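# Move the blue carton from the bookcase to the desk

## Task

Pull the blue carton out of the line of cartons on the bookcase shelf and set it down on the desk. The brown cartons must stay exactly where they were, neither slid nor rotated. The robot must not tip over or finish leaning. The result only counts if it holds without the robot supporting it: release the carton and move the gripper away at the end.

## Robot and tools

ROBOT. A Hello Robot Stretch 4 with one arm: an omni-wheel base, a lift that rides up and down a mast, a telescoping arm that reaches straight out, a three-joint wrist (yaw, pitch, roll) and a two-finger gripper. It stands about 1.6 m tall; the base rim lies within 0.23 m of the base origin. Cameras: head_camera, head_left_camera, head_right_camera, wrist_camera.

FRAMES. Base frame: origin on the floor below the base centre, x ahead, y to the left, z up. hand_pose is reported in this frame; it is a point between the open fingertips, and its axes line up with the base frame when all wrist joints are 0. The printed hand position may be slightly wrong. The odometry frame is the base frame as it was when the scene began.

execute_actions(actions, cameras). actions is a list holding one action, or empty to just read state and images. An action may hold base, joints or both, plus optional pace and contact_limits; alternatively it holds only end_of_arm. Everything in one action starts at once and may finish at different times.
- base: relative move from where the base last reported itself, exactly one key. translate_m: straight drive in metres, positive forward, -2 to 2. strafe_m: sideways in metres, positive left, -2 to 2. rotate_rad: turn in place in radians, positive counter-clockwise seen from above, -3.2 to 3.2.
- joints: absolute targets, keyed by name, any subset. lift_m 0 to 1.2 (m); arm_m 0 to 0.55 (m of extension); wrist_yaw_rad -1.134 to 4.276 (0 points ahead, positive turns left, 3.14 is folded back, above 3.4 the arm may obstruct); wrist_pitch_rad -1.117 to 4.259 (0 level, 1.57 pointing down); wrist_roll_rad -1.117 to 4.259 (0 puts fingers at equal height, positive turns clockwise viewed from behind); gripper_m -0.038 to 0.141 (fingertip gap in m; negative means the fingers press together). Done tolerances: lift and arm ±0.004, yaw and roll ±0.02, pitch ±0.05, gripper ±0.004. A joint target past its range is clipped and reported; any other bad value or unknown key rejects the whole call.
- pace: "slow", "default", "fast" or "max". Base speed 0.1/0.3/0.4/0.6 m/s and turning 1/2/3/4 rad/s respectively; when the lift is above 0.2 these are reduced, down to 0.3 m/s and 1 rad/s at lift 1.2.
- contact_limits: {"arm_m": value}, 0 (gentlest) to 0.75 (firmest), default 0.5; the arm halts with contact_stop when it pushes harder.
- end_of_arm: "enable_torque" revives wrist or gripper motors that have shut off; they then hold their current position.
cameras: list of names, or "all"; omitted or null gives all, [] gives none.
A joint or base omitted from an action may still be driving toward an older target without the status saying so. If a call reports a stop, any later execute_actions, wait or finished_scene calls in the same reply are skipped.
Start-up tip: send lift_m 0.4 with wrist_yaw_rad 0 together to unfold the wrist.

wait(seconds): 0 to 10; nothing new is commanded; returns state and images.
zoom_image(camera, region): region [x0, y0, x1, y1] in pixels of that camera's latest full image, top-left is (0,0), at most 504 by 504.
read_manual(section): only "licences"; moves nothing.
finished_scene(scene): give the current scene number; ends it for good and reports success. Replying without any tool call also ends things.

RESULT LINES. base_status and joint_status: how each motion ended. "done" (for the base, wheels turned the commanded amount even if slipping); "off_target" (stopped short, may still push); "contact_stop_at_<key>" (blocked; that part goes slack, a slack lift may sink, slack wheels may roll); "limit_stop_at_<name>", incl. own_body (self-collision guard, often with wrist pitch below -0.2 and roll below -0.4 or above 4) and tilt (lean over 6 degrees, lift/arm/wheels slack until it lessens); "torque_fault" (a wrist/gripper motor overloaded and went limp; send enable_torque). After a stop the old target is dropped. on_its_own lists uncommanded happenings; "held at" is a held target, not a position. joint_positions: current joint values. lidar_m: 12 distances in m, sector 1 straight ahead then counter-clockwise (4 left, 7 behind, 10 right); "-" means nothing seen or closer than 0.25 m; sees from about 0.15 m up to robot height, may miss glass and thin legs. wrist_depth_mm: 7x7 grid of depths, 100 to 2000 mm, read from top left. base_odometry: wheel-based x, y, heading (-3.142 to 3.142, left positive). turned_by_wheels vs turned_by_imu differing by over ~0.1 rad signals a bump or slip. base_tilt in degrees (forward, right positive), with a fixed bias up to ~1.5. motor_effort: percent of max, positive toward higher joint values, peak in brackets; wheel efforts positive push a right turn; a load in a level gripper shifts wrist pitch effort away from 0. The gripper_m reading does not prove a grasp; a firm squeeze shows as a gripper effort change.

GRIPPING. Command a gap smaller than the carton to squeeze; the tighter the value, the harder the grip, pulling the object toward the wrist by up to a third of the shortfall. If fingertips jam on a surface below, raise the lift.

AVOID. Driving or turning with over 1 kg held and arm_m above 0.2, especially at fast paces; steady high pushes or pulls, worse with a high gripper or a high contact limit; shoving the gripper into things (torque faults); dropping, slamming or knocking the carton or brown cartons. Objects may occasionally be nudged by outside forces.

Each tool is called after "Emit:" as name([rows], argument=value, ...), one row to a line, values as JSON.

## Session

Emit:
execute_actions(actions=[])

Scene clock: 0.00 s.
base_odometry: x=+0.000 y=+0.000 heading=+0.000 (m, m, rad; odometry frame)
turned_by_wheels: +0.000 (rad since the last result)
turned_by_imu: +0.000 (rad since the last result)
base_tilt: forward=+0.0 right=-0.8 (deg)
lidar_m: 1.70 2.20 1.99 1.96 2.11 1.92 1.91 2.06 1.38 1.35 1.48 1.78
base_status: not commanded
joint_positions: lift_m=+0.133 arm_m=+0.001 wrist_yaw_rad=+3.166 wrist_pitch_rad=-0.004 wrist_roll_rad=+0.004 gripper_m=+0.057
joint_status: not commanded
motor_effort: lift_m=+19 arm_m=-1 wrist_yaw_rad=-1 wrist_pitch_rad=-6 wrist_roll_rad=-2 gripper_m=-3 wheel_0=-1 wheel_1=+0 wheel_2=+1 (%)
hand_pose: x=-0.1187 y=+0.0804 z=+0.3126 quat_wxyz=(-0.012, +0.002, +0.002, +1.000) (m; base frame)
wrist_depth_mm: - 138 - - - - - / - 135 247 - - - - / - 117 145 - - - - / - 127 179 - - - - / 134 166 - - - - - / 1138 1430 210 1430 212 1281 1229 / 831 866 820 866 809 820 831
pictures: head_camera, head_left_camera, head_right_camera, wrist_camera
Images, in order (width x height): head_camera 420x560, head_left_camera 420x672, head_right_camera 420x672, wrist_camera 616x392.

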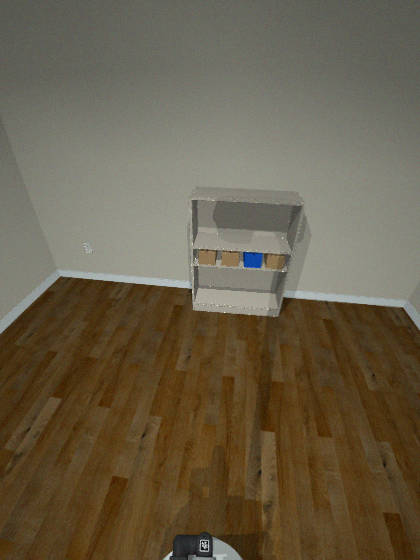

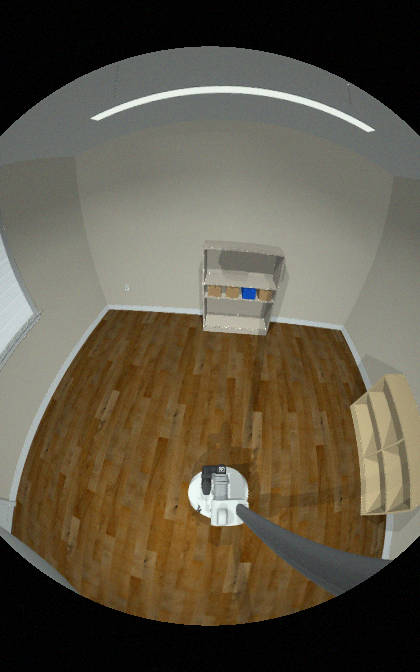

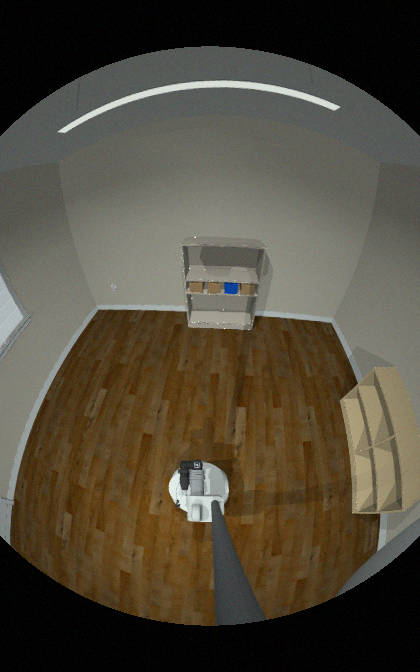

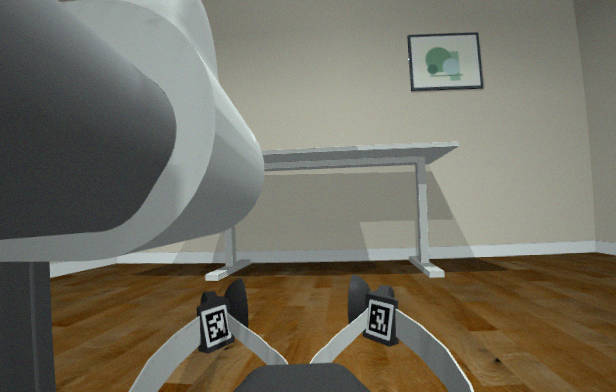

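Emit:
execute_actions([
  {"base":{"rotate_rad":-0.12},"joints":{"lift_m":0.5,"wrist_yaw_rad":0,"gripper_m":0.141},"pace":"fast"},
], cameras=[])

Emit:
execute_actions([
  {"base":{"translate_m":0.75},"pace":"fast"},
], cameras=["head_camera","wrist_camera"])

Scene clock: 5.77 s.
base_odometry: x=+0.000 y=+0.000 heading=-0.120 (m, m, rad; odometry frame)
turned_by_wheels: -0.120 (rad since the last result)
turned_by_imu: -0.121 (rad since the last result)
base_tilt: forward=-0.1 right=-0.8 (deg)
lidar_m: 1.72 2.12 2.06 1.95 2.05 1.98 1.92 1.96 1.41 1.35 1.38 2.14
base_status: done
joint_positions: lift_m=+0.500 arm_m=+0.001 wrist_yaw_rad=+0.000 wrist_pitch_rad=-0.004 wrist_roll_rad=+0.004 gripper_m=+0.141
joint_status: all done
motor_effort: lift_m=+21(24) arm_m=+0(0) wrist_yaw_rad=-2(7) wrist_pitch_rad=-7(8) wrist_roll_rad=-3(2) gripper_m=-1(5) wheel_0=-1(5) wheel_1=-2(7) wheel_2=-2(2) (%)
hand_pose: x=+0.4603 y=-0.0873 z=+0.6790 quat_wxyz=(+1.000, +0.002, -0.002, +0.000) (m; base frame)
wrist_depth_mm: 1808 1863 1863 1863 1921 1921 1921 / 1756 1863 1863 1863 1921 1863 1921 / 1808 1756 1756 1808 1808 1863 1921 / 1756 1756 1756 1756 1863 1863 1808 / 1808 1756 1430 1537 1863 1863 1921 / 1756 214 1708 1756 1537 1808 1863 / 1708 1708 1464 151 1661 1576 1618
pictures: none
No camera images: the call's "cameras" was empty. Leave "cameras" out to get every camera's image.

Scene clock: 9.00 s.
base_odometry: x=+0.745 y=-0.090 heading=-0.120 (m, m, rad; odometry frame)
turned_by_wheels: +0.000 (rad since the last result)
turned_by_imu: -0.003 (rad since the last result)
base_tilt: forward=-0.1 right=-0.8 (deg)
lidar_m: 0.96 1.01 1.83 1.97 2.02 2.77 3.48 2.53 1.41 1.36 1.81 1.03
base_status: done
joint_positions: lift_m=+0.500 arm_m=+0.001 wrist_yaw_rad=+0.000 wrist_pitch_rad=-0.004 wrist_roll_rad=+0.004 gripper_m=+0.141
joint_status: not commanded
motor_effort: lift_m=+21(21) arm_m=+0(0) wrist_yaw_rad=+0(2) wrist_pitch_rad=-7(7) wrist_roll_rad=-2(2) gripper_m=-1(0) wheel_0=+0(5) wheel_1=+1(3) wheel_2=+1(11) (%)
hand_pose: x=+0.4603 y=-0.0874 z=+0.6791 quat_wxyz=(+1.000, +0.002, -0.002, +0.000) (m; base frame)
wrist_depth_mm: 1060 1078 1098 1118 1138 1138 1138 / 1060 831 878 878 831 1118 1138 / 1060 1008 1025 1042 1025 1118 1138 / 1042 991 1008 1025 1042 1118 1138 / 1042 778 917 854 778 1098 1098 / 1025 214 741 759 768 1098 1118 / 1042 831 991 151 1025 1098 1098
pictures: head_camera, wrist_camera
Images, in order (width x height): head_camera 420x560, wrist_camera 616x392.

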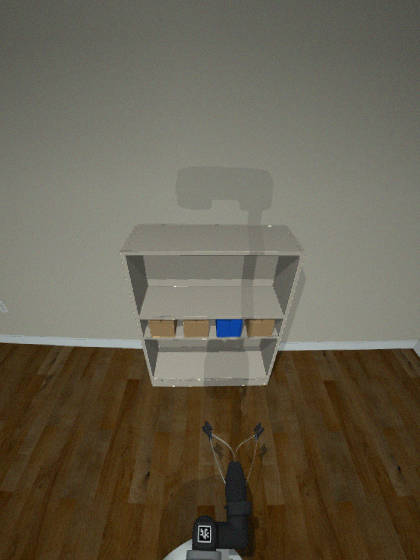

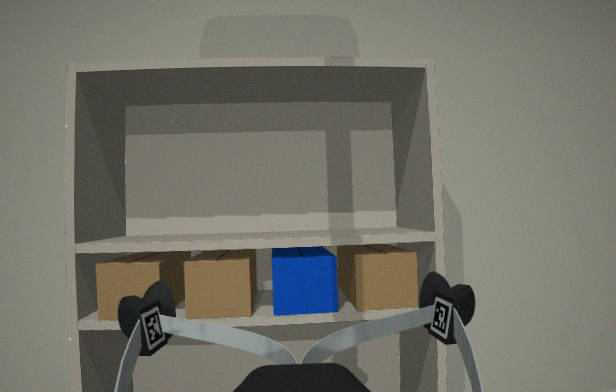

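Emit:
execute_actions([
  {"base":{"rotate_rad":0.05},"joints":{"lift_m":0.38},"pace":"slow"},
], cameras=[])

Emit:
execute_actions([
  {"base":{"strafe_m":-0.05},"joints":{"arm_m":0.4}},
], cameras=["head_camera","wrist_camera"])

Scene clock: 16.40 s.
base_odometry: x=+0.745 y=-0.090 heading=-0.071 (m, m, rad; odometry frame)
turned_by_wheels: +0.050 (rad since the last result)
turned_by_imu: +0.047 (rad since the last result)
base_tilt: forward=+0.0 right=-0.8 (deg)
lidar_m: 0.98 1.01 1.91 1.95 2.07 2.89 3.04 2.42 1.39 1.35 1.81 1.01
base_status: done
joint_positions: lift_m=+0.380 arm_m=+0.001 wrist_yaw_rad=+0.000 wrist_pitch_rad=-0.004 wrist_roll_rad=+0.004 gripper_m=+0.141
joint_status: all done
motor_effort: lift_m=+15(21) arm_m=+0(0) wrist_yaw_rad=+0(2) wrist_pitch_rad=-8(7) wrist_roll_rad=-2(2) gripper_m=+0(0) wheel_0=-3(5) wheel_1=-2(3) wheel_2=+0(6) (%)
hand_pose: x=+0.4603 y=-0.0874 z=+0.5596 quat_wxyz=(+1.000, +0.002, -0.002, +0.000) (m; base frame)
wrist_depth_mm: 1098 831 854 878 866 1098 1098 / 1098 904 1008 1042 1042 1098 1078 / 1078 917 1008 1042 1025 1078 1078 / 1078 778 759 768 768 1078 1078 / 1060 741 750 750 759 1060 1078 / 1078 215 991 1008 1008 1078 1060 / 1060 788 1008 151 1008 1060 1042
pictures: none
No camera images: the call's "cameras" was empty. Leave "cameras" out to get every camera's image.

Scene clock: 18.67 s.
base_odometry: x=+0.741 y=-0.140 heading=-0.070 (m, m, rad; odometry frame)
turned_by_wheels: +0.000 (rad since the last result)
turned_by_imu: +0.000 (rad since the last result)
base_tilt: forward=+0.0 right=-0.8 (deg)
lidar_m: 0.96 1.03 1.92 2.01 2.13 2.97 3.50 2.36 1.34 1.29 1.77 1.03
base_status: done
joint_positions: lift_m=+0.380 arm_m=+0.399 wrist_yaw_rad=+0.000 wrist_pitch_rad=-0.004 wrist_roll_rad=+0.004 gripper_m=+0.141
joint_status: all done
motor_effort: lift_m=+15(15) arm_m=+6(6) wrist_yaw_rad=-2(0) wrist_pitch_rad=-6(8) wrist_roll_rad=-2(1) gripper_m=-1(0) wheel_0=-1(8) wheel_1=+2(8) wheel_2=+1(0) (%)
hand_pose: x=+0.8583 y=-0.0874 z=+0.5596 quat_wxyz=(+1.000, +0.002, -0.002, +0.000) (m; base frame)
wrist_depth_mm: 621 627 634 634 640 535 397 / 621 627 627 634 634 549 394 / 621 621 627 627 640 459 375 / 375 357 430 364 384 366 392 / 368 353 362 359 364 366 384 / 353 214 355 359 362 364 373 / 603 609 615 151 627 525 415
pictures: head_camera, wrist_camera
Images, in order (width x height): head_camera 420x560, wrist_camera 616x392.

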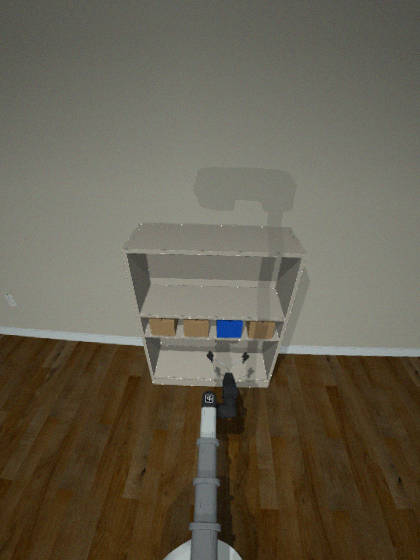

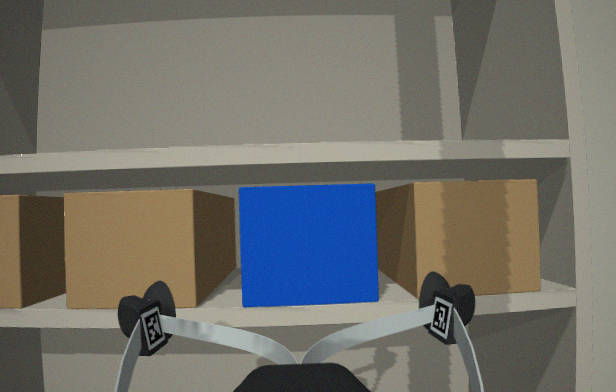

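Emit:
execute_actions([
  {"base":{"rotate_rad":0.02},"joints":{"lift_m":0.392},"pace":"slow"},
], cameras=[])

Emit:
execute_actions([
  {"base":{"strafe_m":-0.025},"joints":{"arm_m":0.51},"pace":"slow"},
], cameras=["wrist_camera"])

Scene clock: 27.97 s.
base_odometry: x=+0.741 y=-0.140 heading=-0.051 (m, m, rad; odometry frame)
turned_by_wheels: +0.020 (rad since the last result)
turned_by_imu: +0.018 (rad since the last result)
base_tilt: forward=+0.0 right=-0.8 (deg)
lidar_m: 0.97 1.02 1.97 2.02 2.15 3.04 3.10 1.74 1.35 1.31 1.77 1.02
base_status: done
joint_positions: lift_m=+0.392 arm_m=+0.399 wrist_yaw_rad=+0.000 wrist_pitch_rad=-0.004 wrist_roll_rad=+0.004 gripper_m=+0.141
joint_status: all done
motor_effort: lift_m=+22(21) arm_m=+6(6) wrist_yaw_rad=-1(0) wrist_pitch_rad=-6(5) wrist_roll_rad=-2(2) gripper_m=-2(0) wheel_0=-2(2) wheel_1=+0(3) wheel_2=-1(2) (%)
hand_pose: x=+0.8583 y=-0.0874 z=+0.5710 quat_wxyz=(+1.000, +0.002, -0.002, +0.000) (m; base frame)
wrist_depth_mm: 640 627 634 634 640 580 424 / 627 634 627 634 634 597 421 / 615 627 627 627 627 525 397 / 382 362 452 362 379 362 399 / 382 355 379 357 357 359 359 / 355 215 355 357 357 359 357 / 609 615 609 151 609 574 442
pictures: none
No camera images: the call's "cameras" was empty. Leave "cameras" out to get every camera's image.

Scene clock: 30.37 s.
base_odometry: x=+0.740 y=-0.165 heading=-0.051 (m, m, rad; odometry frame)
turned_by_wheels: +0.000 (rad since the last result)
turned_by_imu: -0.001 (rad since the last result)
base_tilt: forward=+0.0 right=-0.8 (deg)
lidar_m: 0.96 1.03 1.95 2.04 2.18 3.07 3.48 1.75 1.31 1.27 1.73 1.03
base_status: done
joint_positions: lift_m=+0.392 arm_m=+0.509 wrist_yaw_rad=+0.000 wrist_pitch_rad=-0.004 wrist_roll_rad=+0.004 gripper_m=+0.141
joint_status: all done
motor_effort: lift_m=+21(22) arm_m=+7(6) wrist_yaw_rad=-2(1) wrist_pitch_rad=-6(7) wrist_roll_rad=-2(2) gripper_m=+0(0) wheel_0=+2(3) wheel_1=-1(6) wheel_2=+0(6) (%)
hand_pose: x=+0.9682 y=-0.0874 z=+0.5710 quat_wxyz=(+1.000, +0.002, -0.002, +0.000) (m; base frame)
wrist_depth_mm: 525 521 525 521 525 525 394 / 517 517 521 521 517 521 392 / 512 251 257 271 253 253 254 / 282 304 327 250 338 252 252 / 247 249 248 249 250 250 249 / 246 215 245 248 248 248 249 / 245 246 245 151 247 248 248
pictures: wrist_camera
Images, in order (width x height): wrist_camera 616x392.

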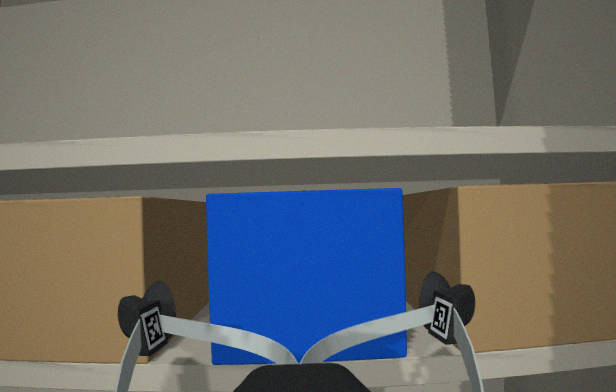

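Emit:
execute_actions([
  {"base":{"strafe_m":-0.006},"joints":{"arm_m":0.535,"lift_m":0.397},"pace":"slow"},
], cameras=["wrist_camera"])

Scene clock: 36.73 s.
base_odometry: x=+0.740 y=-0.171 heading=-0.051 (m, m, rad; odometry frame)
turned_by_wheels: +0.000 (rad since the last result)
turned_by_imu: -0.001 (rad since the last result)
base_tilt: forward=+0.0 right=-0.8 (deg)
lidar_m: 0.97 1.03 1.95 2.04 2.16 3.08 3.50 1.71 1.29 1.27 1.75 1.03
base_status: done
joint_positions: lift_m=+0.397 arm_m=+0.534 wrist_yaw_rad=+0.000 wrist_pitch_rad=-0.004 wrist_roll_rad=+0.004 gripper_m=+0.141
joint_status: all done
motor_effort: lift_m=+21(22) arm_m=+6(6) wrist_yaw_rad=+0(2) wrist_pitch_rad=-6(7) wrist_roll_rad=-2(2) gripper_m=+1(0) wheel_0=+1(4) wheel_1=-1(2) wheel_2=+0(0) (%)
hand_pose: x=+0.9932 y=-0.0874 z=+0.5760 quat_wxyz=(+1.000, +0.002, -0.002, +0.000) (m; base frame)
wrist_depth_mm: 496 500 496 496 496 500 384 / 496 496 496 496 496 496 382 / 492 227 227 229 228 228 229 / 243 290 290 300 320 238 225 / 223 243 223 224 225 225 225 / 221 215 220 223 223 223 224 / 220 220 220 151 223 223 222
pictures: wrist_camera
Images, in order (width x height): wrist_camera 616x392.

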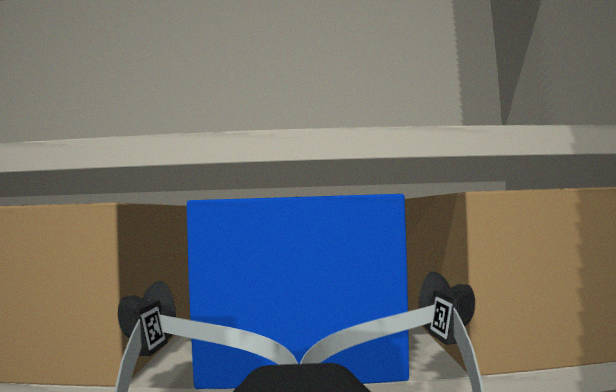

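Emit:
execute_actions([
  {"base":{"strafe_m":0.002},"joints":{"gripper_m":0.137},"pace":"slow"},
], cameras=[])

Emit:
execute_actions([
  {"joints":{"arm_m":0.55},"base":{"translate_m":0.01},"pace":"slow","contact_limits":{"arm_m":0.15}},
], cameras=["wrist_camera"])

Scene clock: 42.30 s.
base_odometry: x=+0.740 y=-0.169 heading=-0.051 (m, m, rad; odometry frame)
turned_by_wheels: +0.000 (rad since the last result)
turned_by_imu: -0.001 (rad since the last result)
base_tilt: forward=+0.0 right=-0.8 (deg)
lidar_m: 0.97 1.03 1.94 2.04 2.17 3.08 3.50 1.74 1.31 1.28 1.76 1.01
base_status: done
joint_positions: lift_m=+0.397 arm_m=+0.534 wrist_yaw_rad=+0.000 wrist_pitch_rad=-0.004 wrist_roll_rad=+0.004 gripper_m=+0.137
joint_status: all done
motor_effort: lift_m=+22(22) arm_m=+6(6) wrist_yaw_rad=+0(0) wrist_pitch_rad=-6(7) wrist_roll_rad=-2(1) gripper_m=-2(0) wheel_0=+0(3) wheel_1=+1(4) wheel_2=+0(3) (%)
hand_pose: x=+0.9932 y=-0.0874 z=+0.5760 quat_wxyz=(+1.000, +0.002, -0.002, +0.000) (m; base frame)
wrist_depth_mm: 500 496 496 496 500 496 387 / 496 496 496 496 496 496 384 / 492 227 227 229 227 228 229 / 242 285 290 300 324 244 226 / 223 239 223 224 224 225 224 / 221 221 221 222 223 223 224 / 220 220 220 150 222 222 223
pictures: none
No camera images: the call's "cameras" was empty. Leave "cameras" out to get every camera's image.

Scene clock: 43.37 s.
base_odometry: x=+0.750 y=-0.169 heading=-0.050 (m, m, rad; odometry frame)
turned_by_wheels: +0.000 (rad since the last result)
turned_by_imu: +0.000 (rad since the last result)
base_tilt: forward=+0.0 right=-0.8 (deg)
lidar_m: 0.95 1.01 1.94 2.03 2.17 3.10 3.51 1.71 1.30 1.28 1.75 1.01
base_status: done
joint_positions: lift_m=+0.397 arm_m=+0.549 wrist_yaw_rad=+0.000 wrist_pitch_rad=-0.004 wrist_roll_rad=+0.004 gripper_m=+0.137
joint_status: all done
motor_effort: lift_m=+21(22) arm_m=+6(7) wrist_yaw_rad=-1(0) wrist_pitch_rad=-6(7) wrist_roll_rad=-2(2) gripper_m=+0(0) wheel_0=+2(3) wheel_1=+1(4) wheel_2=+0(3) (%)
contact_limits: arm_m 0.15
hand_pose: x=+1.0082 y=-0.0874 z=+0.5760 quat_wxyz=(+1.000, +0.002, -0.002, +0.000) (m; base frame)
wrist_depth_mm: 473 473 469 473 477 477 389 / 469 469 469 469 477 473 387 / 201 202 202 202 202 204 204 / 244 285 285 204 297 245 201 / 198 239 201 202 203 210 200 / 196 202 200 200 202 199 198 / 196 196 198 153 200 197 -
pictures: wrist_camera
Images, in order (width x height): wrist_camera 616x392.

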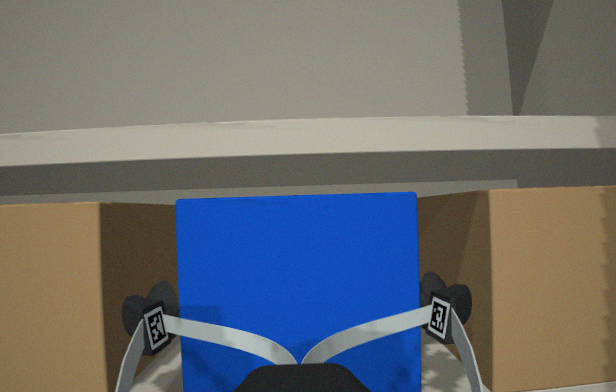

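Emit:
execute_actions([
  {"base":{"translate_m":0.025},"pace":"slow"},
], cameras=["wrist_camera"])

Emit:
execute_actions([
  {"joints":{"gripper_m":0.08},"pace":"slow"},
], cameras=["wrist_camera"])

Emit:
execute_actions([
  {"joints":{"lift_m":0.407},"pace":"slow"},
], cameras=["wrist_camera"])

Scene clock: 49.00 s.
base_odometry: x=+0.774 y=-0.171 heading=-0.050 (m, m, rad; odometry frame)
turned_by_wheels: +0.000 (rad since the last result)
turned_by_imu: -0.001 (rad since the last result)
base_tilt: forward=-0.1 right=-0.8 (deg)
lidar_m: 0.93 0.98 1.91 2.04 2.16 3.07 3.53 1.74 1.31 1.26 1.72 0.97
base_status: done
joint_positions: lift_m=+0.397 arm_m=+0.549 wrist_yaw_rad=-0.004 wrist_pitch_rad=-0.004 wrist_roll_rad=+0.004 gripper_m=+0.137
joint_status: not commanded
motor_effort: lift_m=+22(21) arm_m=+6(6) wrist_yaw_rad=+11(14) wrist_pitch_rad=-6(6) wrist_roll_rad=-2(1) gripper_m=+0(2) wheel_0=+4(7) wheel_1=+3(4) wheel_2=-6(7) (%)
hand_pose: x=+1.0078 y=-0.0887 z=+0.5760 quat_wxyz=(+1.000, +0.002, -0.002, -0.002) (m; base frame)
wrist_depth_mm: 445 445 449 449 449 455 387 / 445 442 442 445 449 449 375 / 177 177 178 178 179 179 196 / 247 271 180 180 181 254 178 / 173 217 178 179 179 218 175 / 173 185 177 178 178 191 175 / 171 195 176 177 177 204 -
pictures: wrist_camera
Images, in order (width x height): wrist_camera 616x392.

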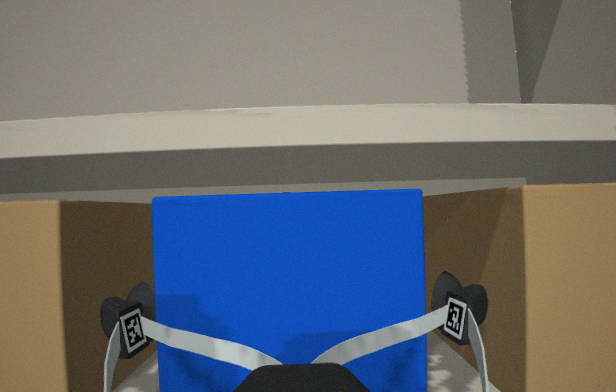

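Scene clock: 51.97 s.
base_odometry: x=+0.774 y=-0.171 heading=-0.050 (m, m, rad; odometry frame)
turned_by_wheels: +0.000 (rad since the last result)
turned_by_imu: -0.001 (rad since the last result)
base_tilt: forward=+0.0 right=-0.8 (deg)
lidar_m: 0.92 0.98 1.89 2.04 2.18 3.07 3.53 1.76 1.30 1.27 1.73 0.98
base_status: not commanded
joint_positions: lift_m=+0.397 arm_m=+0.549 wrist_yaw_rad=+0.000 wrist_pitch_rad=-0.003 wrist_roll_rad=+0.004 gripper_m=+0.081
joint_status: all done
motor_effort: lift_m=+22(22) arm_m=+7(6) wrist_yaw_rad=-1(12) wrist_pitch_rad=-7(7) wrist_roll_rad=-1(2) gripper_m=-30(31) wheel_0=+2(4) wheel_1=+1(4) wheel_2=-2(6) (%)
hand_pose: x=+1.0083 y=-0.0874 z=+0.5759 quat_wxyz=(+1.000, +0.002, -0.002, +0.000) (m; base frame)
wrist_depth_mm: 445 445 449 449 449 452 389 / 442 445 445 445 445 445 377 / 176 177 177 177 178 178 195 / 246 265 172 173 173 256 176 / 173 215 170 172 172 221 174 / 172 178 170 170 171 183 173 / 171 169 168 169 170 198 -
pictures: wrist_camera
Images, in order (width x height): wrist_camera 616x392.

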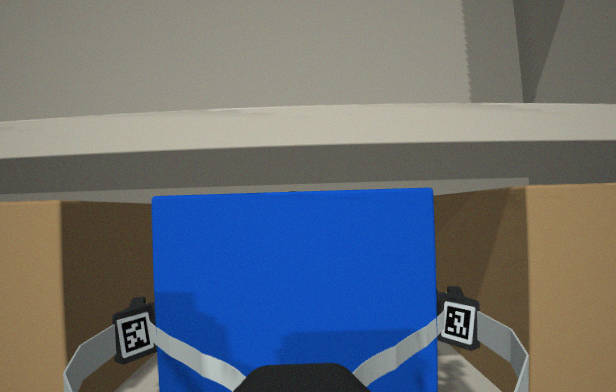

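Scene clock: 52.70 s.
base_odometry: x=+0.774 y=-0.171 heading=-0.050 (m, m, rad; odometry frame)
turned_by_wheels: +0.000 (rad since the last result)
turned_by_imu: +0.000 (rad since the last result)
base_tilt: forward=+0.0 right=-0.8 (deg)
lidar_m: 0.94 0.98 1.88 2.04 2.16 3.08 3.52 1.74 1.31 1.29 1.74 0.98
base_status: not commanded
joint_positions: lift_m=+0.407 arm_m=+0.549 wrist_yaw_rad=+0.000 wrist_pitch_rad=-0.003 wrist_roll_rad=+0.004 gripper_m=+0.081
joint_status: all done
motor_effort: lift_m=+22(22) arm_m=+7(7) wrist_yaw_rad=-1(1) wrist_pitch_rad=-10(9) wrist_roll_rad=-1(2) gripper_m=-30(32) wheel_0=+2(2) wheel_1=+1(2) wheel_2=-2(2) (%)
hand_pose: x=+1.0083 y=-0.0874 z=+0.5857 quat_wxyz=(+1.000, +0.002, -0.001, +0.000) (m; base frame)
wrist_depth_mm: 442 445 445 445 449 452 389 / 442 442 449 445 445 449 389 / 176 176 176 176 177 178 187 / 236 247 173 172 174 257 366 / 172 215 171 172 172 221 175 / 172 179 170 170 171 183 173 / 171 169 169 169 170 199 -
pictures: wrist_camera
Images, in order (width x height): wrist_camera 616x392.

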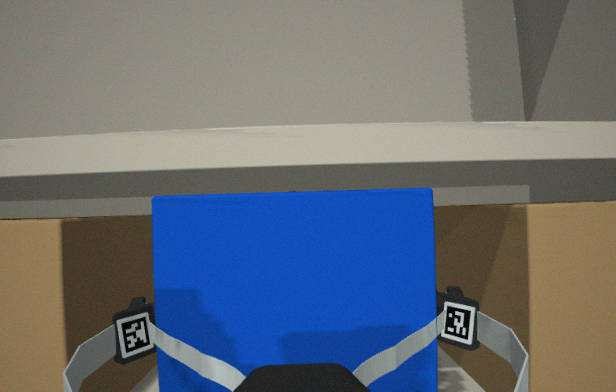

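Emit:
execute_actions([
  {"joints":{"arm_m":0.1},"pace":"slow"},
], cameras=["head_camera"])

Scene clock: 61.20 s.
base_odometry: x=+0.774 y=-0.171 heading=-0.050 (m, m, rad; odometry frame)
turned_by_wheels: +0.000 (rad since the last result)
turned_by_imu: -0.003 (rad since the last result)
base_tilt: forward=-0.1 right=-0.9 (deg)
lidar_m: 0.49 0.99 1.91 2.03 2.18 3.08 3.53 1.75 1.29 1.27 1.73 0.99
base_status: not commanded
joint_positions: lift_m=+0.407 arm_m=+0.101 wrist_yaw_rad=+0.000 wrist_pitch_rad=-0.002 wrist_roll_rad=+0.004 gripper_m=+0.081
joint_status: all done
motor_effort: lift_m=+22(22) arm_m=-6(5) wrist_yaw_rad=-1(1) wrist_pitch_rad=-11(10) wrist_roll_rad=-2(2) gripper_m=-31(30) wheel_0=+2(2) wheel_1=+1(1) wheel_2=-2(2) (%)
hand_pose: x=+0.5605 y=-0.0874 z=+0.5856 quat_wxyz=(+1.000, +0.002, -0.001, +0.000) (m; base frame)
wrist_depth_mm: 676 778 809 831 798 946 931 / 683 891 891 904 891 931 931 / 683 878 878 891 891 931 931 / 647 831 173 173 174 931 931 / 615 615 171 171 172 917 931 / 634 179 170 171 171 621 917 / 621 169 169 169 170 634 917
pictures: head_camera
Images, in order (width x height): head_camera 420x560.

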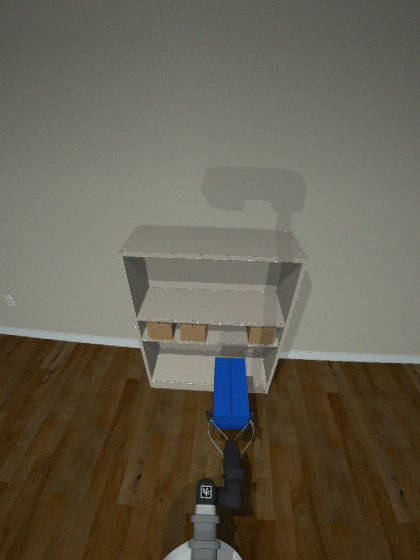

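Clear. Back off, raise, turn.

Emit:
execute_actions([
  {"base":{"translate_m":-0.4},"joints":{"arm_m":0.02}},
], cameras=["head_camera"])

Emit:
execute_actions([
  {"base":{"rotate_rad":3.14},"joints":{"lift_m":0.85},"pace":"slow"},
], cameras=["head_camera","head_left_camera"])

Scene clock: 67.77 s.
base_odometry: x=+0.375 y=-0.150 heading=-0.050 (m, m, rad; odometry frame)
turned_by_wheels: +0.000 (rad since the last result)
turned_by_imu: -0.001 (rad since the last result)
base_tilt: forward=+0.0 right=-0.8 (deg)
lidar_m: 0.42 1.42 2.14 2.06 2.23 2.32 2.68 2.25 1.29 1.24 1.72 0.44
base_status: done
joint_positions: lift_m=+0.407 arm_m=+0.021 wrist_yaw_rad=+0.000 wrist_pitch_rad=-0.002 wrist_roll_rad=+0.004 gripper_m=+0.081
joint_status: all done
motor_effort: lift_m=+21(22) arm_m=-6(7) wrist_yaw_rad=+0(2) wrist_pitch_rad=-9(11) wrist_roll_rad=-2(1) gripper_m=-31(30) wheel_0=-2(3) wheel_1=+1(6) wheel_2=-1(9) (%)
hand_pose: x=+0.4805 y=-0.0874 z=+0.5856 quat_wxyz=(+1.000, +0.002, -0.001, +0.000) (m; base frame)
wrist_depth_mm: 1464 1464 1430 1464 1397 1397 1430 / 1430 1430 1366 1281 1430 1430 1430 / 1464 1430 1336 1397 1366 1397 1397 / 1430 1430 173 173 174 1397 1397 / 1430 1464 171 172 172 1397 1397 / 1397 178 170 170 171 1397 1397 / 1397 169 169 169 170 1281 1366
pictures: head_camera
Images, in order (width x height): head_camera 420x560.

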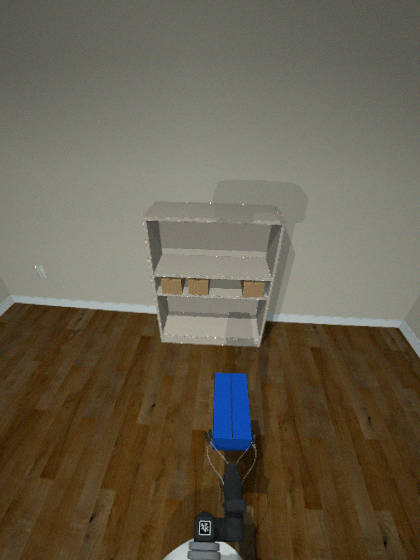

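Scene clock: 72.20 s.
base_odometry: x=+0.375 y=-0.150 heading=+3.089 (m, m, rad; odometry frame)
turned_by_wheels: +3.140 (rad since the last result)
turned_by_imu: +3.103 (rad since the last result)
base_tilt: forward=+0.0 right=-0.8 (deg)
lidar_m: 0.42 2.23 1.28 1.24 1.75 1.39 1.35 1.40 2.13 2.05 2.21 0.45
base_status: done
joint_positions: lift_m=+0.850 arm_m=+0.021 wrist_yaw_rad=+0.000 wrist_pitch_rad=-0.002 wrist_roll_rad=+0.004 gripper_m=+0.081
joint_status: all done
motor_effort: lift_m=+22(25) arm_m=-6(6) wrist_yaw_rad=-1(1) wrist_pitch_rad=-10(10) wrist_roll_rad=-3(1) gripper_m=-30(30) wheel_0=-3(3) wheel_1=+1(4) wheel_2=+0(2) (%)
hand_pose: x=+0.4805 y=-0.0874 z=+1.0286 quat_wxyz=(+1.000, +0.002, -0.001, +0.000) (m; base frame)
wrist_depth_mm: - - - - - - - / - - - - - - - / - - - - - - - / - - 173 173 174 - - / - - 170 172 172 - - / - 179 170 170 171 - - / - 169 168 169 170 - -
pictures: head_camera, head_left_camera
Images, in order (width x height): head_camera 420x560, head_left_camera 420x672.

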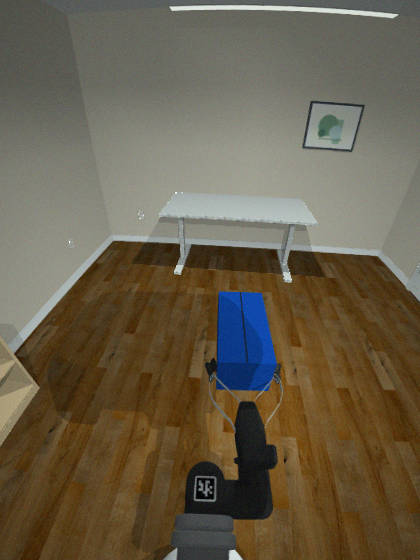

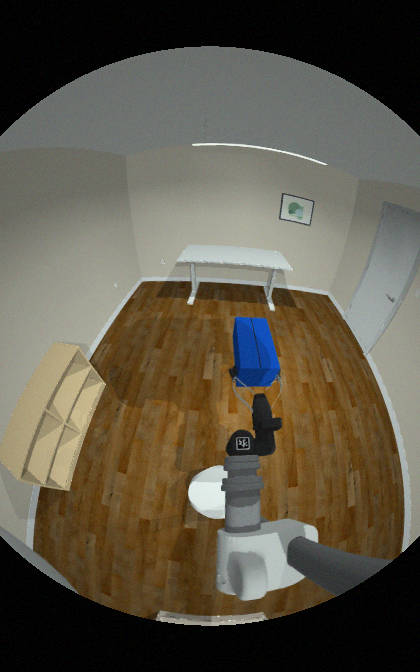

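Emit:
execute_actions([
  {"base":{"translate_m":1.2}},
], cameras=["head_camera","wrist_camera"])

Scene clock: 80.40 s.
base_odometry: x=-0.823 y=-0.088 heading=+3.090 (m, m, rad; odometry frame)
turned_by_wheels: +0.000 (rad since the last result)
turned_by_imu: -0.006 (rad since the last result)
base_tilt: forward=-0.1 right=-0.8 (deg)
lidar_m: 0.41 1.15 1.60 1.23 1.25 1.83 2.58 2.93 2.21 2.12 2.27 0.45
base_status: done
joint_positions: lift_m=+0.850 arm_m=+0.021 wrist_yaw_rad=+0.000 wrist_pitch_rad=-0.002 wrist_roll_rad=+0.004 gripper_m=+0.081
joint_status: not commanded
motor_effort: lift_m=+22(22) arm_m=-6(7) wrist_yaw_rad=-1(1) wrist_pitch_rad=-11(10) wrist_roll_rad=-3(2) gripper_m=-31(30) wheel_0=+0(8) wheel_1=+1(5) wheel_2=+1(7) (%)
hand_pose: x=+0.4805 y=-0.0874 z=+1.0286 quat_wxyz=(+1.000, +0.002, -0.001, +0.000) (m; base frame)
wrist_depth_mm: 1708 1661 1661 1618 1618 1661 1618 / 1661 1661 1618 1661 1618 1618 1576 / 1618 1618 1661 1618 1618 1618 1537 / 1661 1661 172 173 174 1576 1576 / 1618 1661 171 172 172 1576 1537 / 1618 179 170 170 171 1078 1255 / 1618 169 169 169 170 788 820
pictures: head_camera, wrist_camera
Images, in order (width x height): head_camera 420x560, wrist_camera 616x392.

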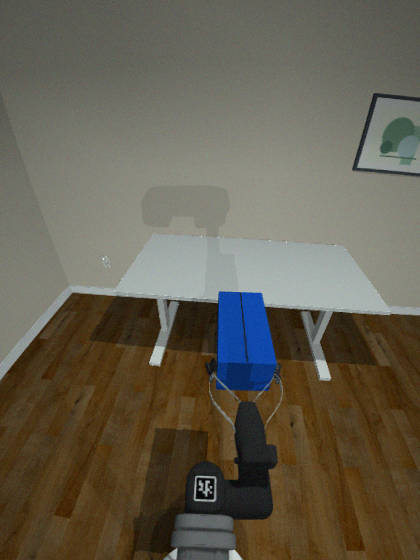

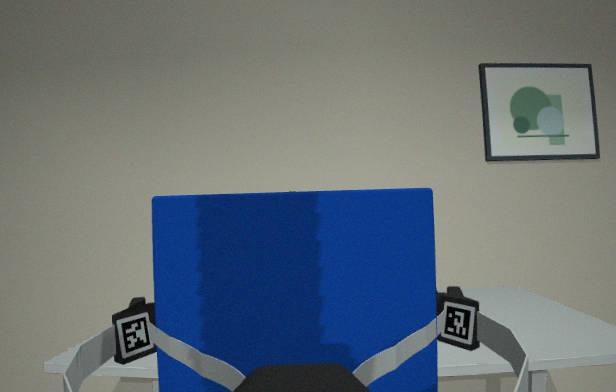

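Emit:
execute_actions([
  {"base":{"translate_m":0.5},"joints":{"arm_m":0.3,"lift_m":0.76}},
], cameras=["head_camera","wrist_camera"])

Emit:
execute_actions([
  {"joints":{"lift_m":0.72},"pace":"slow"},
], cameras=[])

Scene clock: 88.27 s.
base_odometry: x=-1.323 y=-0.062 heading=+3.090 (m, m, rad; odometry frame)
turned_by_wheels: +0.000 (rad since the last result)
turned_by_imu: -0.004 (rad since the last result)
base_tilt: forward=-0.1 right=-0.8 (deg)
lidar_m: 0.56 0.62 1.59 1.54 1.44 1.79 3.42 2.93 2.25 2.10 0.77 0.59
base_status: done
joint_positions: lift_m=+0.760 arm_m=+0.299 wrist_yaw_rad=+0.000 wrist_pitch_rad=-0.002 wrist_roll_rad=+0.004 gripper_m=+0.081
joint_status: all done
motor_effort: lift_m=+16(21) arm_m=+6(9) wrist_yaw_rad=-1(1) wrist_pitch_rad=-10(12) wrist_roll_rad=-1(3) gripper_m=-31(31) wheel_0=+0(2) wheel_1=+0(6) wheel_2=+0(6) (%)
hand_pose: x=+0.7583 y=-0.0874 z=+0.9391 quat_wxyz=(+1.000, +0.002, -0.001, +0.000) (m; base frame)
wrist_depth_mm: 878 878 866 854 854 842 842 / 878 878 866 854 842 842 842 / 878 866 854 854 842 842 831 / 854 866 172 173 174 831 820 / 866 866 171 172 172 831 831 / 842 179 169 171 171 820 820 / 640 169 168 170 170 549 597
pictures: head_camera, wrist_camera
Images, in order (width x height): head_camera 420x560, wrist_camera 616x392.

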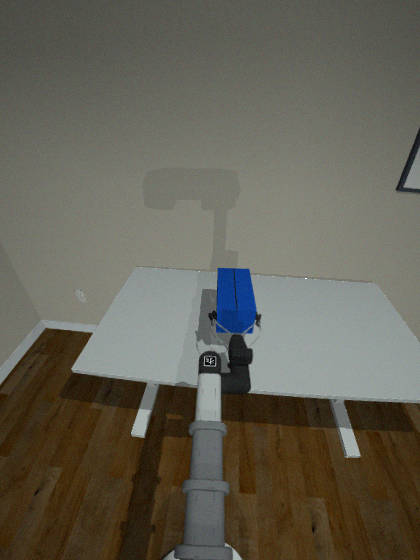

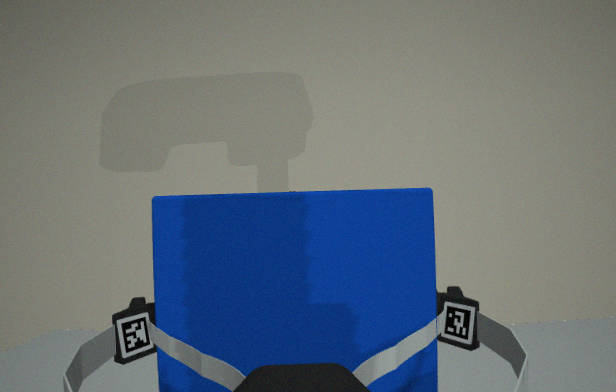

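Scene clock: 89.43 s.
base_odometry: x=-1.323 y=-0.062 heading=+3.090 (m, m, rad; odometry frame)
turned_by_wheels: +0.000 (rad since the last result)
turned_by_imu: +0.000 (rad since the last result)
base_tilt: forward=+0.0 right=-0.8 (deg)
lidar_m: 0.58 0.62 1.58 1.53 1.43 1.80 3.41 2.96 2.23 2.12 0.74 0.59
base_status: not commanded
joint_positions: lift_m=+0.720 arm_m=+0.299 wrist_yaw_rad=+0.000 wrist_pitch_rad=-0.002 wrist_roll_rad=+0.004 gripper_m=+0.081
joint_status: all done
motor_effort: lift_m=+15(16) arm_m=+6(6) wrist_yaw_rad=-3(1) wrist_pitch_rad=-11(11) wrist_roll_rad=-3(3) gripper_m=-31(30) wheel_0=+0(0) wheel_1=+1(1) wheel_2=+0(0) (%)
hand_pose: x=+0.7583 y=-0.0874 z=+0.8991 quat_wxyz=(+1.000, +0.002, -0.001, +0.000) (m; base frame)
wrist_depth_mm: 878 878 854 866 866 854 831 / 878 866 866 854 854 842 831 / 866 866 854 854 854 842 831 / 866 854 173 173 173 842 820 / 854 854 171 171 172 831 831 / 854 178 169 170 171 691 741 / 549 169 168 169 170 466 508
pictures: none
No camera images: the call's "cameras" was empty. Leave "cameras" out to get every camera's image.

Emit:
execute_actions([
  {"joints":{"lift_m":0.62},"pace":"slow"},
], cameras=[])

Scene clock: 96.40 s.
base_odometry: x=-1.323 y=-0.062 heading=+3.090 (m, m, rad; odometry frame)
turned_by_wheels: +0.000 (rad since the last result)
turned_by_imu: -0.002 (rad since the last result)
base_tilt: forward=-0.1 right=-0.8 (deg)
lidar_m: 0.57 0.62 1.58 1.55 1.42 1.79 3.42 2.93 2.24 2.13 0.78 0.60
base_status: not commanded
joint_positions: lift_m=+0.620 arm_m=+0.299 wrist_yaw_rad=+0.000 wrist_pitch_rad=-0.002 wrist_roll_rad=+0.004 gripper_m=+0.081
joint_status: all done
motor_effort: lift_m=+15(14) arm_m=+7(6) wrist_yaw_rad=-1(2) wrist_pitch_rad=-11(11) wrist_roll_rad=-3(2) gripper_m=-30(30) wheel_0=+0(0) wheel_1=+1(1) wheel_2=+0(0) (%)
hand_pose: x=+0.7583 y=-0.0874 z=+0.7991 quat_wxyz=(+1.000, +0.002, -0.001, +0.000) (m; base frame)
wrist_depth_mm: 878 878 878 854 854 854 842 / 866 878 866 866 854 842 842 / 878 866 866 854 854 842 842 / 866 866 173 173 173 831 820 / 866 854 171 172 172 831 831 / 484 178 170 170 171 387 418 / 310 169 168 169 170 263 282
pictures: none
No camera images: the call's "cameras" was empty. Leave "cameras" out to get every camera's image.

Emit:
execute_actions([
  {"joints":{"lift_m":0.608},"pace":"slow"},
], cameras=[])

Scene clock: 99.40 s.
base_odometry: x=-1.323 y=-0.062 heading=+3.090 (m, m, rad; odometry frame)
turned_by_wheels: +0.000 (rad since the last result)
turned_by_imu: -0.001 (rad since the last result)
base_tilt: forward=+0.0 right=-0.8 (deg)
lidar_m: 0.58 0.61 1.58 1.55 1.42 1.79 3.43 2.95 2.26 2.12 0.76 0.59
base_status: not commanded
joint_positions: lift_m=+0.608 arm_m=+0.299 wrist_yaw_rad=+0.000 wrist_pitch_rad=-0.002 wrist_roll_rad=+0.004 gripper_m=+0.081
joint_status: all done
motor_effort: lift_m=+15(16) arm_m=+6(6) wrist_yaw_rad=-1(2) wrist_pitch_rad=-11(10) wrist_roll_rad=-2(3) gripper_m=-31(29) wheel_0=+0(0) wheel_1=+1(0) wheel_2=+0(0) (%)
hand_pose: x=+0.7583 y=-0.0874 z=+0.7871 quat_wxyz=(+1.000, +0.002, -0.001, +0.000) (m; base frame)
wrist_depth_mm: 878 878 866 866 854 842 842 / 891 866 866 854 842 842 842 / 866 878 866 842 854 854 842 / 866 866 172 172 173 831 820 / 866 842 171 172 172 820 820 / 442 179 170 171 171 351 382 / 282 169 168 169 170 239 256
pictures: none
No camera images: the call's "cameras" was empty. Leave "cameras" out to get every camera's image.

Emit:
execute_actions([
  {"joints":{"lift_m":0.6},"pace":"slow"},
], cameras=[])

Scene clock: 102.00 s.
base_odometry: x=-1.323 y=-0.062 heading=+3.090 (m, m, rad; odometry frame)
turned_by_wheels: +0.000 (rad since the last result)
turned_by_imu: -0.001 (rad since the last result)
base_tilt: forward=+0.0 right=-0.8 (deg)
lidar_m: 0.58 0.61 1.58 1.53 1.44 1.79 3.42 2.93 2.25 2.15 0.76 0.59
base_status: not commanded
joint_positions: lift_m=+0.600 arm_m=+0.299 wrist_yaw_rad=+0.000 wrist_pitch_rad=-0.003 wrist_roll_rad=+0.004 gripper_m=+0.081
joint_status: all done
motor_effort: lift_m=+15(16) arm_m=+6(6) wrist_yaw_rad=+0(2) wrist_pitch_rad=-9(11) wrist_roll_rad=-1(2) gripper_m=-30(29) wheel_0=+0(0) wheel_1=+1(0) wheel_2=+0(0) (%)
hand_pose: x=+0.7583 y=-0.0874 z=+0.7794 quat_wxyz=(+1.000, +0.002, -0.002, +0.000) (m; base frame)
wrist_depth_mm: 878 878 854 866 866 854 854 / 878 866 866 854 866 842 842 / 878 866 866 854 854 842 831 / 866 854 172 172 173 831 831 / 866 820 170 171 172 831 759 / 418 179 170 170 171 330 359 / 264 169 168 169 170 224 246
pictures: none
No camera images: the call's "cameras" was empty. Leave "cameras" out to get every camera's image.

Starting to touch. Release.

Emit:
execute_actions([
  {"joints":{"lift_m":0.598,"gripper_m":0.141},"pace":"slow"},
], cameras=["wrist_camera"])

Emit:
execute_actions([
  {"joints":{"arm_m":0.1}},
], cameras=[])

Emit:
execute_actions([
  {"base":{"translate_m":-0.3},"joints":{"arm_m":0},"pace":"fast"},
], cameras=["head_camera","head_left_camera"])

Scene clock: 108.63 s.
base_odometry: x=-1.323 y=-0.062 heading=+3.090 (m, m, rad; odometry frame)
turned_by_wheels: +0.000 (rad since the last result)
turned_by_imu: -0.002 (rad since the last result)
base_tilt: forward=+0.0 right=-0.8 (deg)
lidar_m: 0.58 0.61 1.57 1.54 1.42 1.77 3.42 2.96 2.25 2.12 0.76 0.57
base_status: not commanded
joint_positions: lift_m=+0.598 arm_m=+0.299 wrist_yaw_rad=+0.000 wrist_pitch_rad=-0.005 wrist_roll_rad=+0.004 gripper_m=+0.141
joint_status: all done
motor_effort: lift_m=+15(16) arm_m=+6(6) wrist_yaw_rad=-1(1) wrist_pitch_rad=-1(8) wrist_roll_rad=-2(3) gripper_m=-1(30) wheel_0=+0(0) wheel_1=+1(1) wheel_2=+0(0) (%)
hand_pose: x=+0.7583 y=-0.0875 z=+0.7780 quat_wxyz=(+1.000, +0.002, -0.003, +0.000) (m; base frame)
wrist_depth_mm: 878 878 878 866 866 854 854 / 878 878 866 854 842 842 831 / 878 866 854 854 854 842 831 / 866 866 189 190 192 842 842 / 866 854 187 189 191 831 759 / 413 208 186 187 189 309 357 / 272 256 184 158 188 236 245
pictures: wrist_camera
Images, in order (width x height): wrist_camera 616x392.

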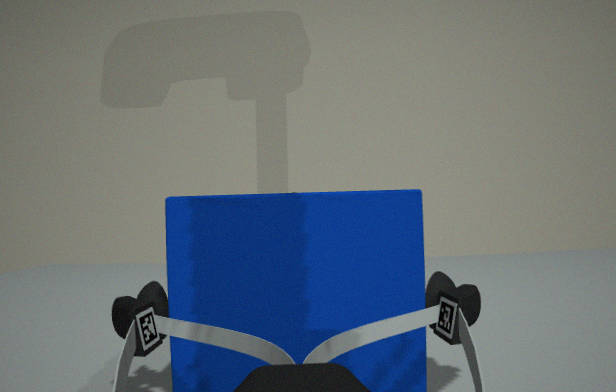

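Scene clock: 110.33 s.
base_odometry: x=-1.323 y=-0.062 heading=+3.090 (m, m, rad; odometry frame)
turned_by_wheels: +0.000 (rad since the last result)
turned_by_imu: -0.001 (rad since the last result)
base_tilt: forward=-0.1 right=-0.8 (deg)
lidar_m: 0.58 0.61 1.60 1.55 1.44 1.77 3.39 2.96 2.24 2.13 0.78 0.59
base_status: not commanded
joint_positions: lift_m=+0.598 arm_m=+0.101 wrist_yaw_rad=+0.000 wrist_pitch_rad=-0.004 wrist_roll_rad=+0.004 gripper_m=+0.141
joint_status: all done
motor_effort: lift_m=+15(14) arm_m=-6(6) wrist_yaw_rad=-1(0) wrist_pitch_rad=-7(7) wrist_roll_rad=-3(2) gripper_m=-1(0) wheel_0=+0(0) wheel_1=+1(0) wheel_2=+0(0) (%)
hand_pose: x=+0.5605 y=-0.0874 z=+0.7776 quat_wxyz=(+1.000, +0.002, -0.002, +0.000) (m; base frame)
wrist_depth_mm: 1098 1098 1078 1060 1042 1060 1042 / 1078 1078 1078 1060 1042 1042 1042 / 1078 1060 1060 1060 1025 1025 1042 / 1060 1060 1042 1042 1042 1025 1008 / 1060 1060 788 392 866 809 759 / 410 214 387 387 355 306 357 / 273 254 257 151 251 237 238
pictures: none
No camera images: the call's "cameras" was empty. Leave "cameras" out to get every camera's image.

Scene clock: 112.43 s.
base_odometry: x=-1.023 y=-0.078 heading=+3.090 (m, m, rad; odometry frame)
turned_by_wheels: +0.000 (rad since the last result)
turned_by_imu: +0.001 (rad since the last result)
base_tilt: forward=+0.0 right=-0.8 (deg)
lidar_m: 0.87 0.92 1.62 1.55 1.29 1.83 2.80 2.92 2.21 2.12 1.18 0.90
base_status: done
joint_positions: lift_m=+0.598 arm_m=+0.002 wrist_yaw_rad=+0.000 wrist_pitch_rad=-0.004 wrist_roll_rad=+0.004 gripper_m=+0.141
joint_status: all done
motor_effort: lift_m=+15(15) arm_m=-6(6) wrist_yaw_rad=+0(2) wrist_pitch_rad=-7(7) wrist_roll_rad=-2(2) gripper_m=+0(1) wheel_0=+1(5) wheel_1=+0(7) wheel_2=-2(14) (%)
hand_pose: x=+0.4613 y=-0.0874 z=+0.7775 quat_wxyz=(+1.000, +0.002, -0.002, +0.000) (m; base frame)
wrist_depth_mm: 1499 1464 1464 1499 1430 1430 1366 / 1537 1464 1464 1464 1430 1430 1397 / 1499 1464 1464 1430 1430 1397 1430 / 1499 1464 1430 1430 1430 1397 1397 / 1464 1078 1025 778 904 831 768 / 1430 215 1430 1430 627 1397 991 / 1430 1430 1430 151 1397 1430 1366
pictures: head_camera, head_left_camera
Images, in order (width x height): head_camera 420x560, head_left_camera 420x672.

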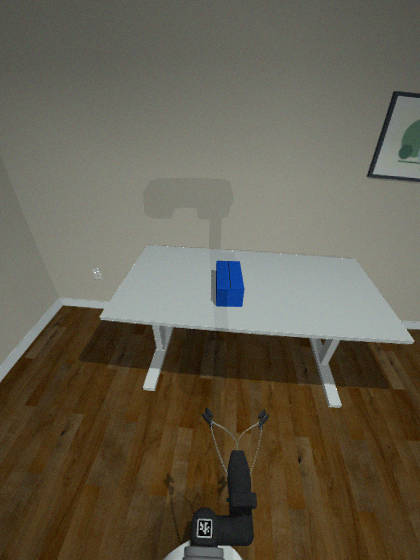

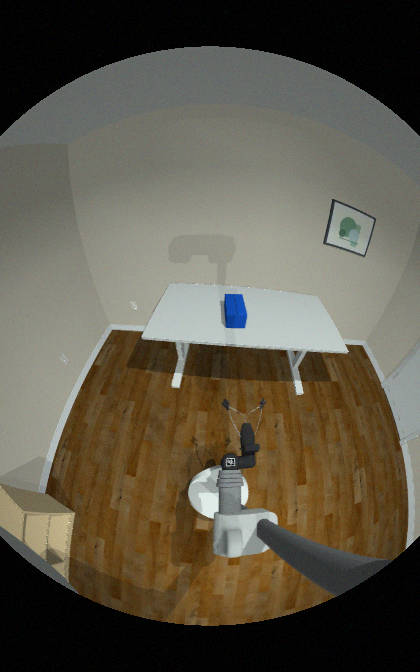

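Emit:
finished_scene(scene=2)

The scene is finished: the task was done.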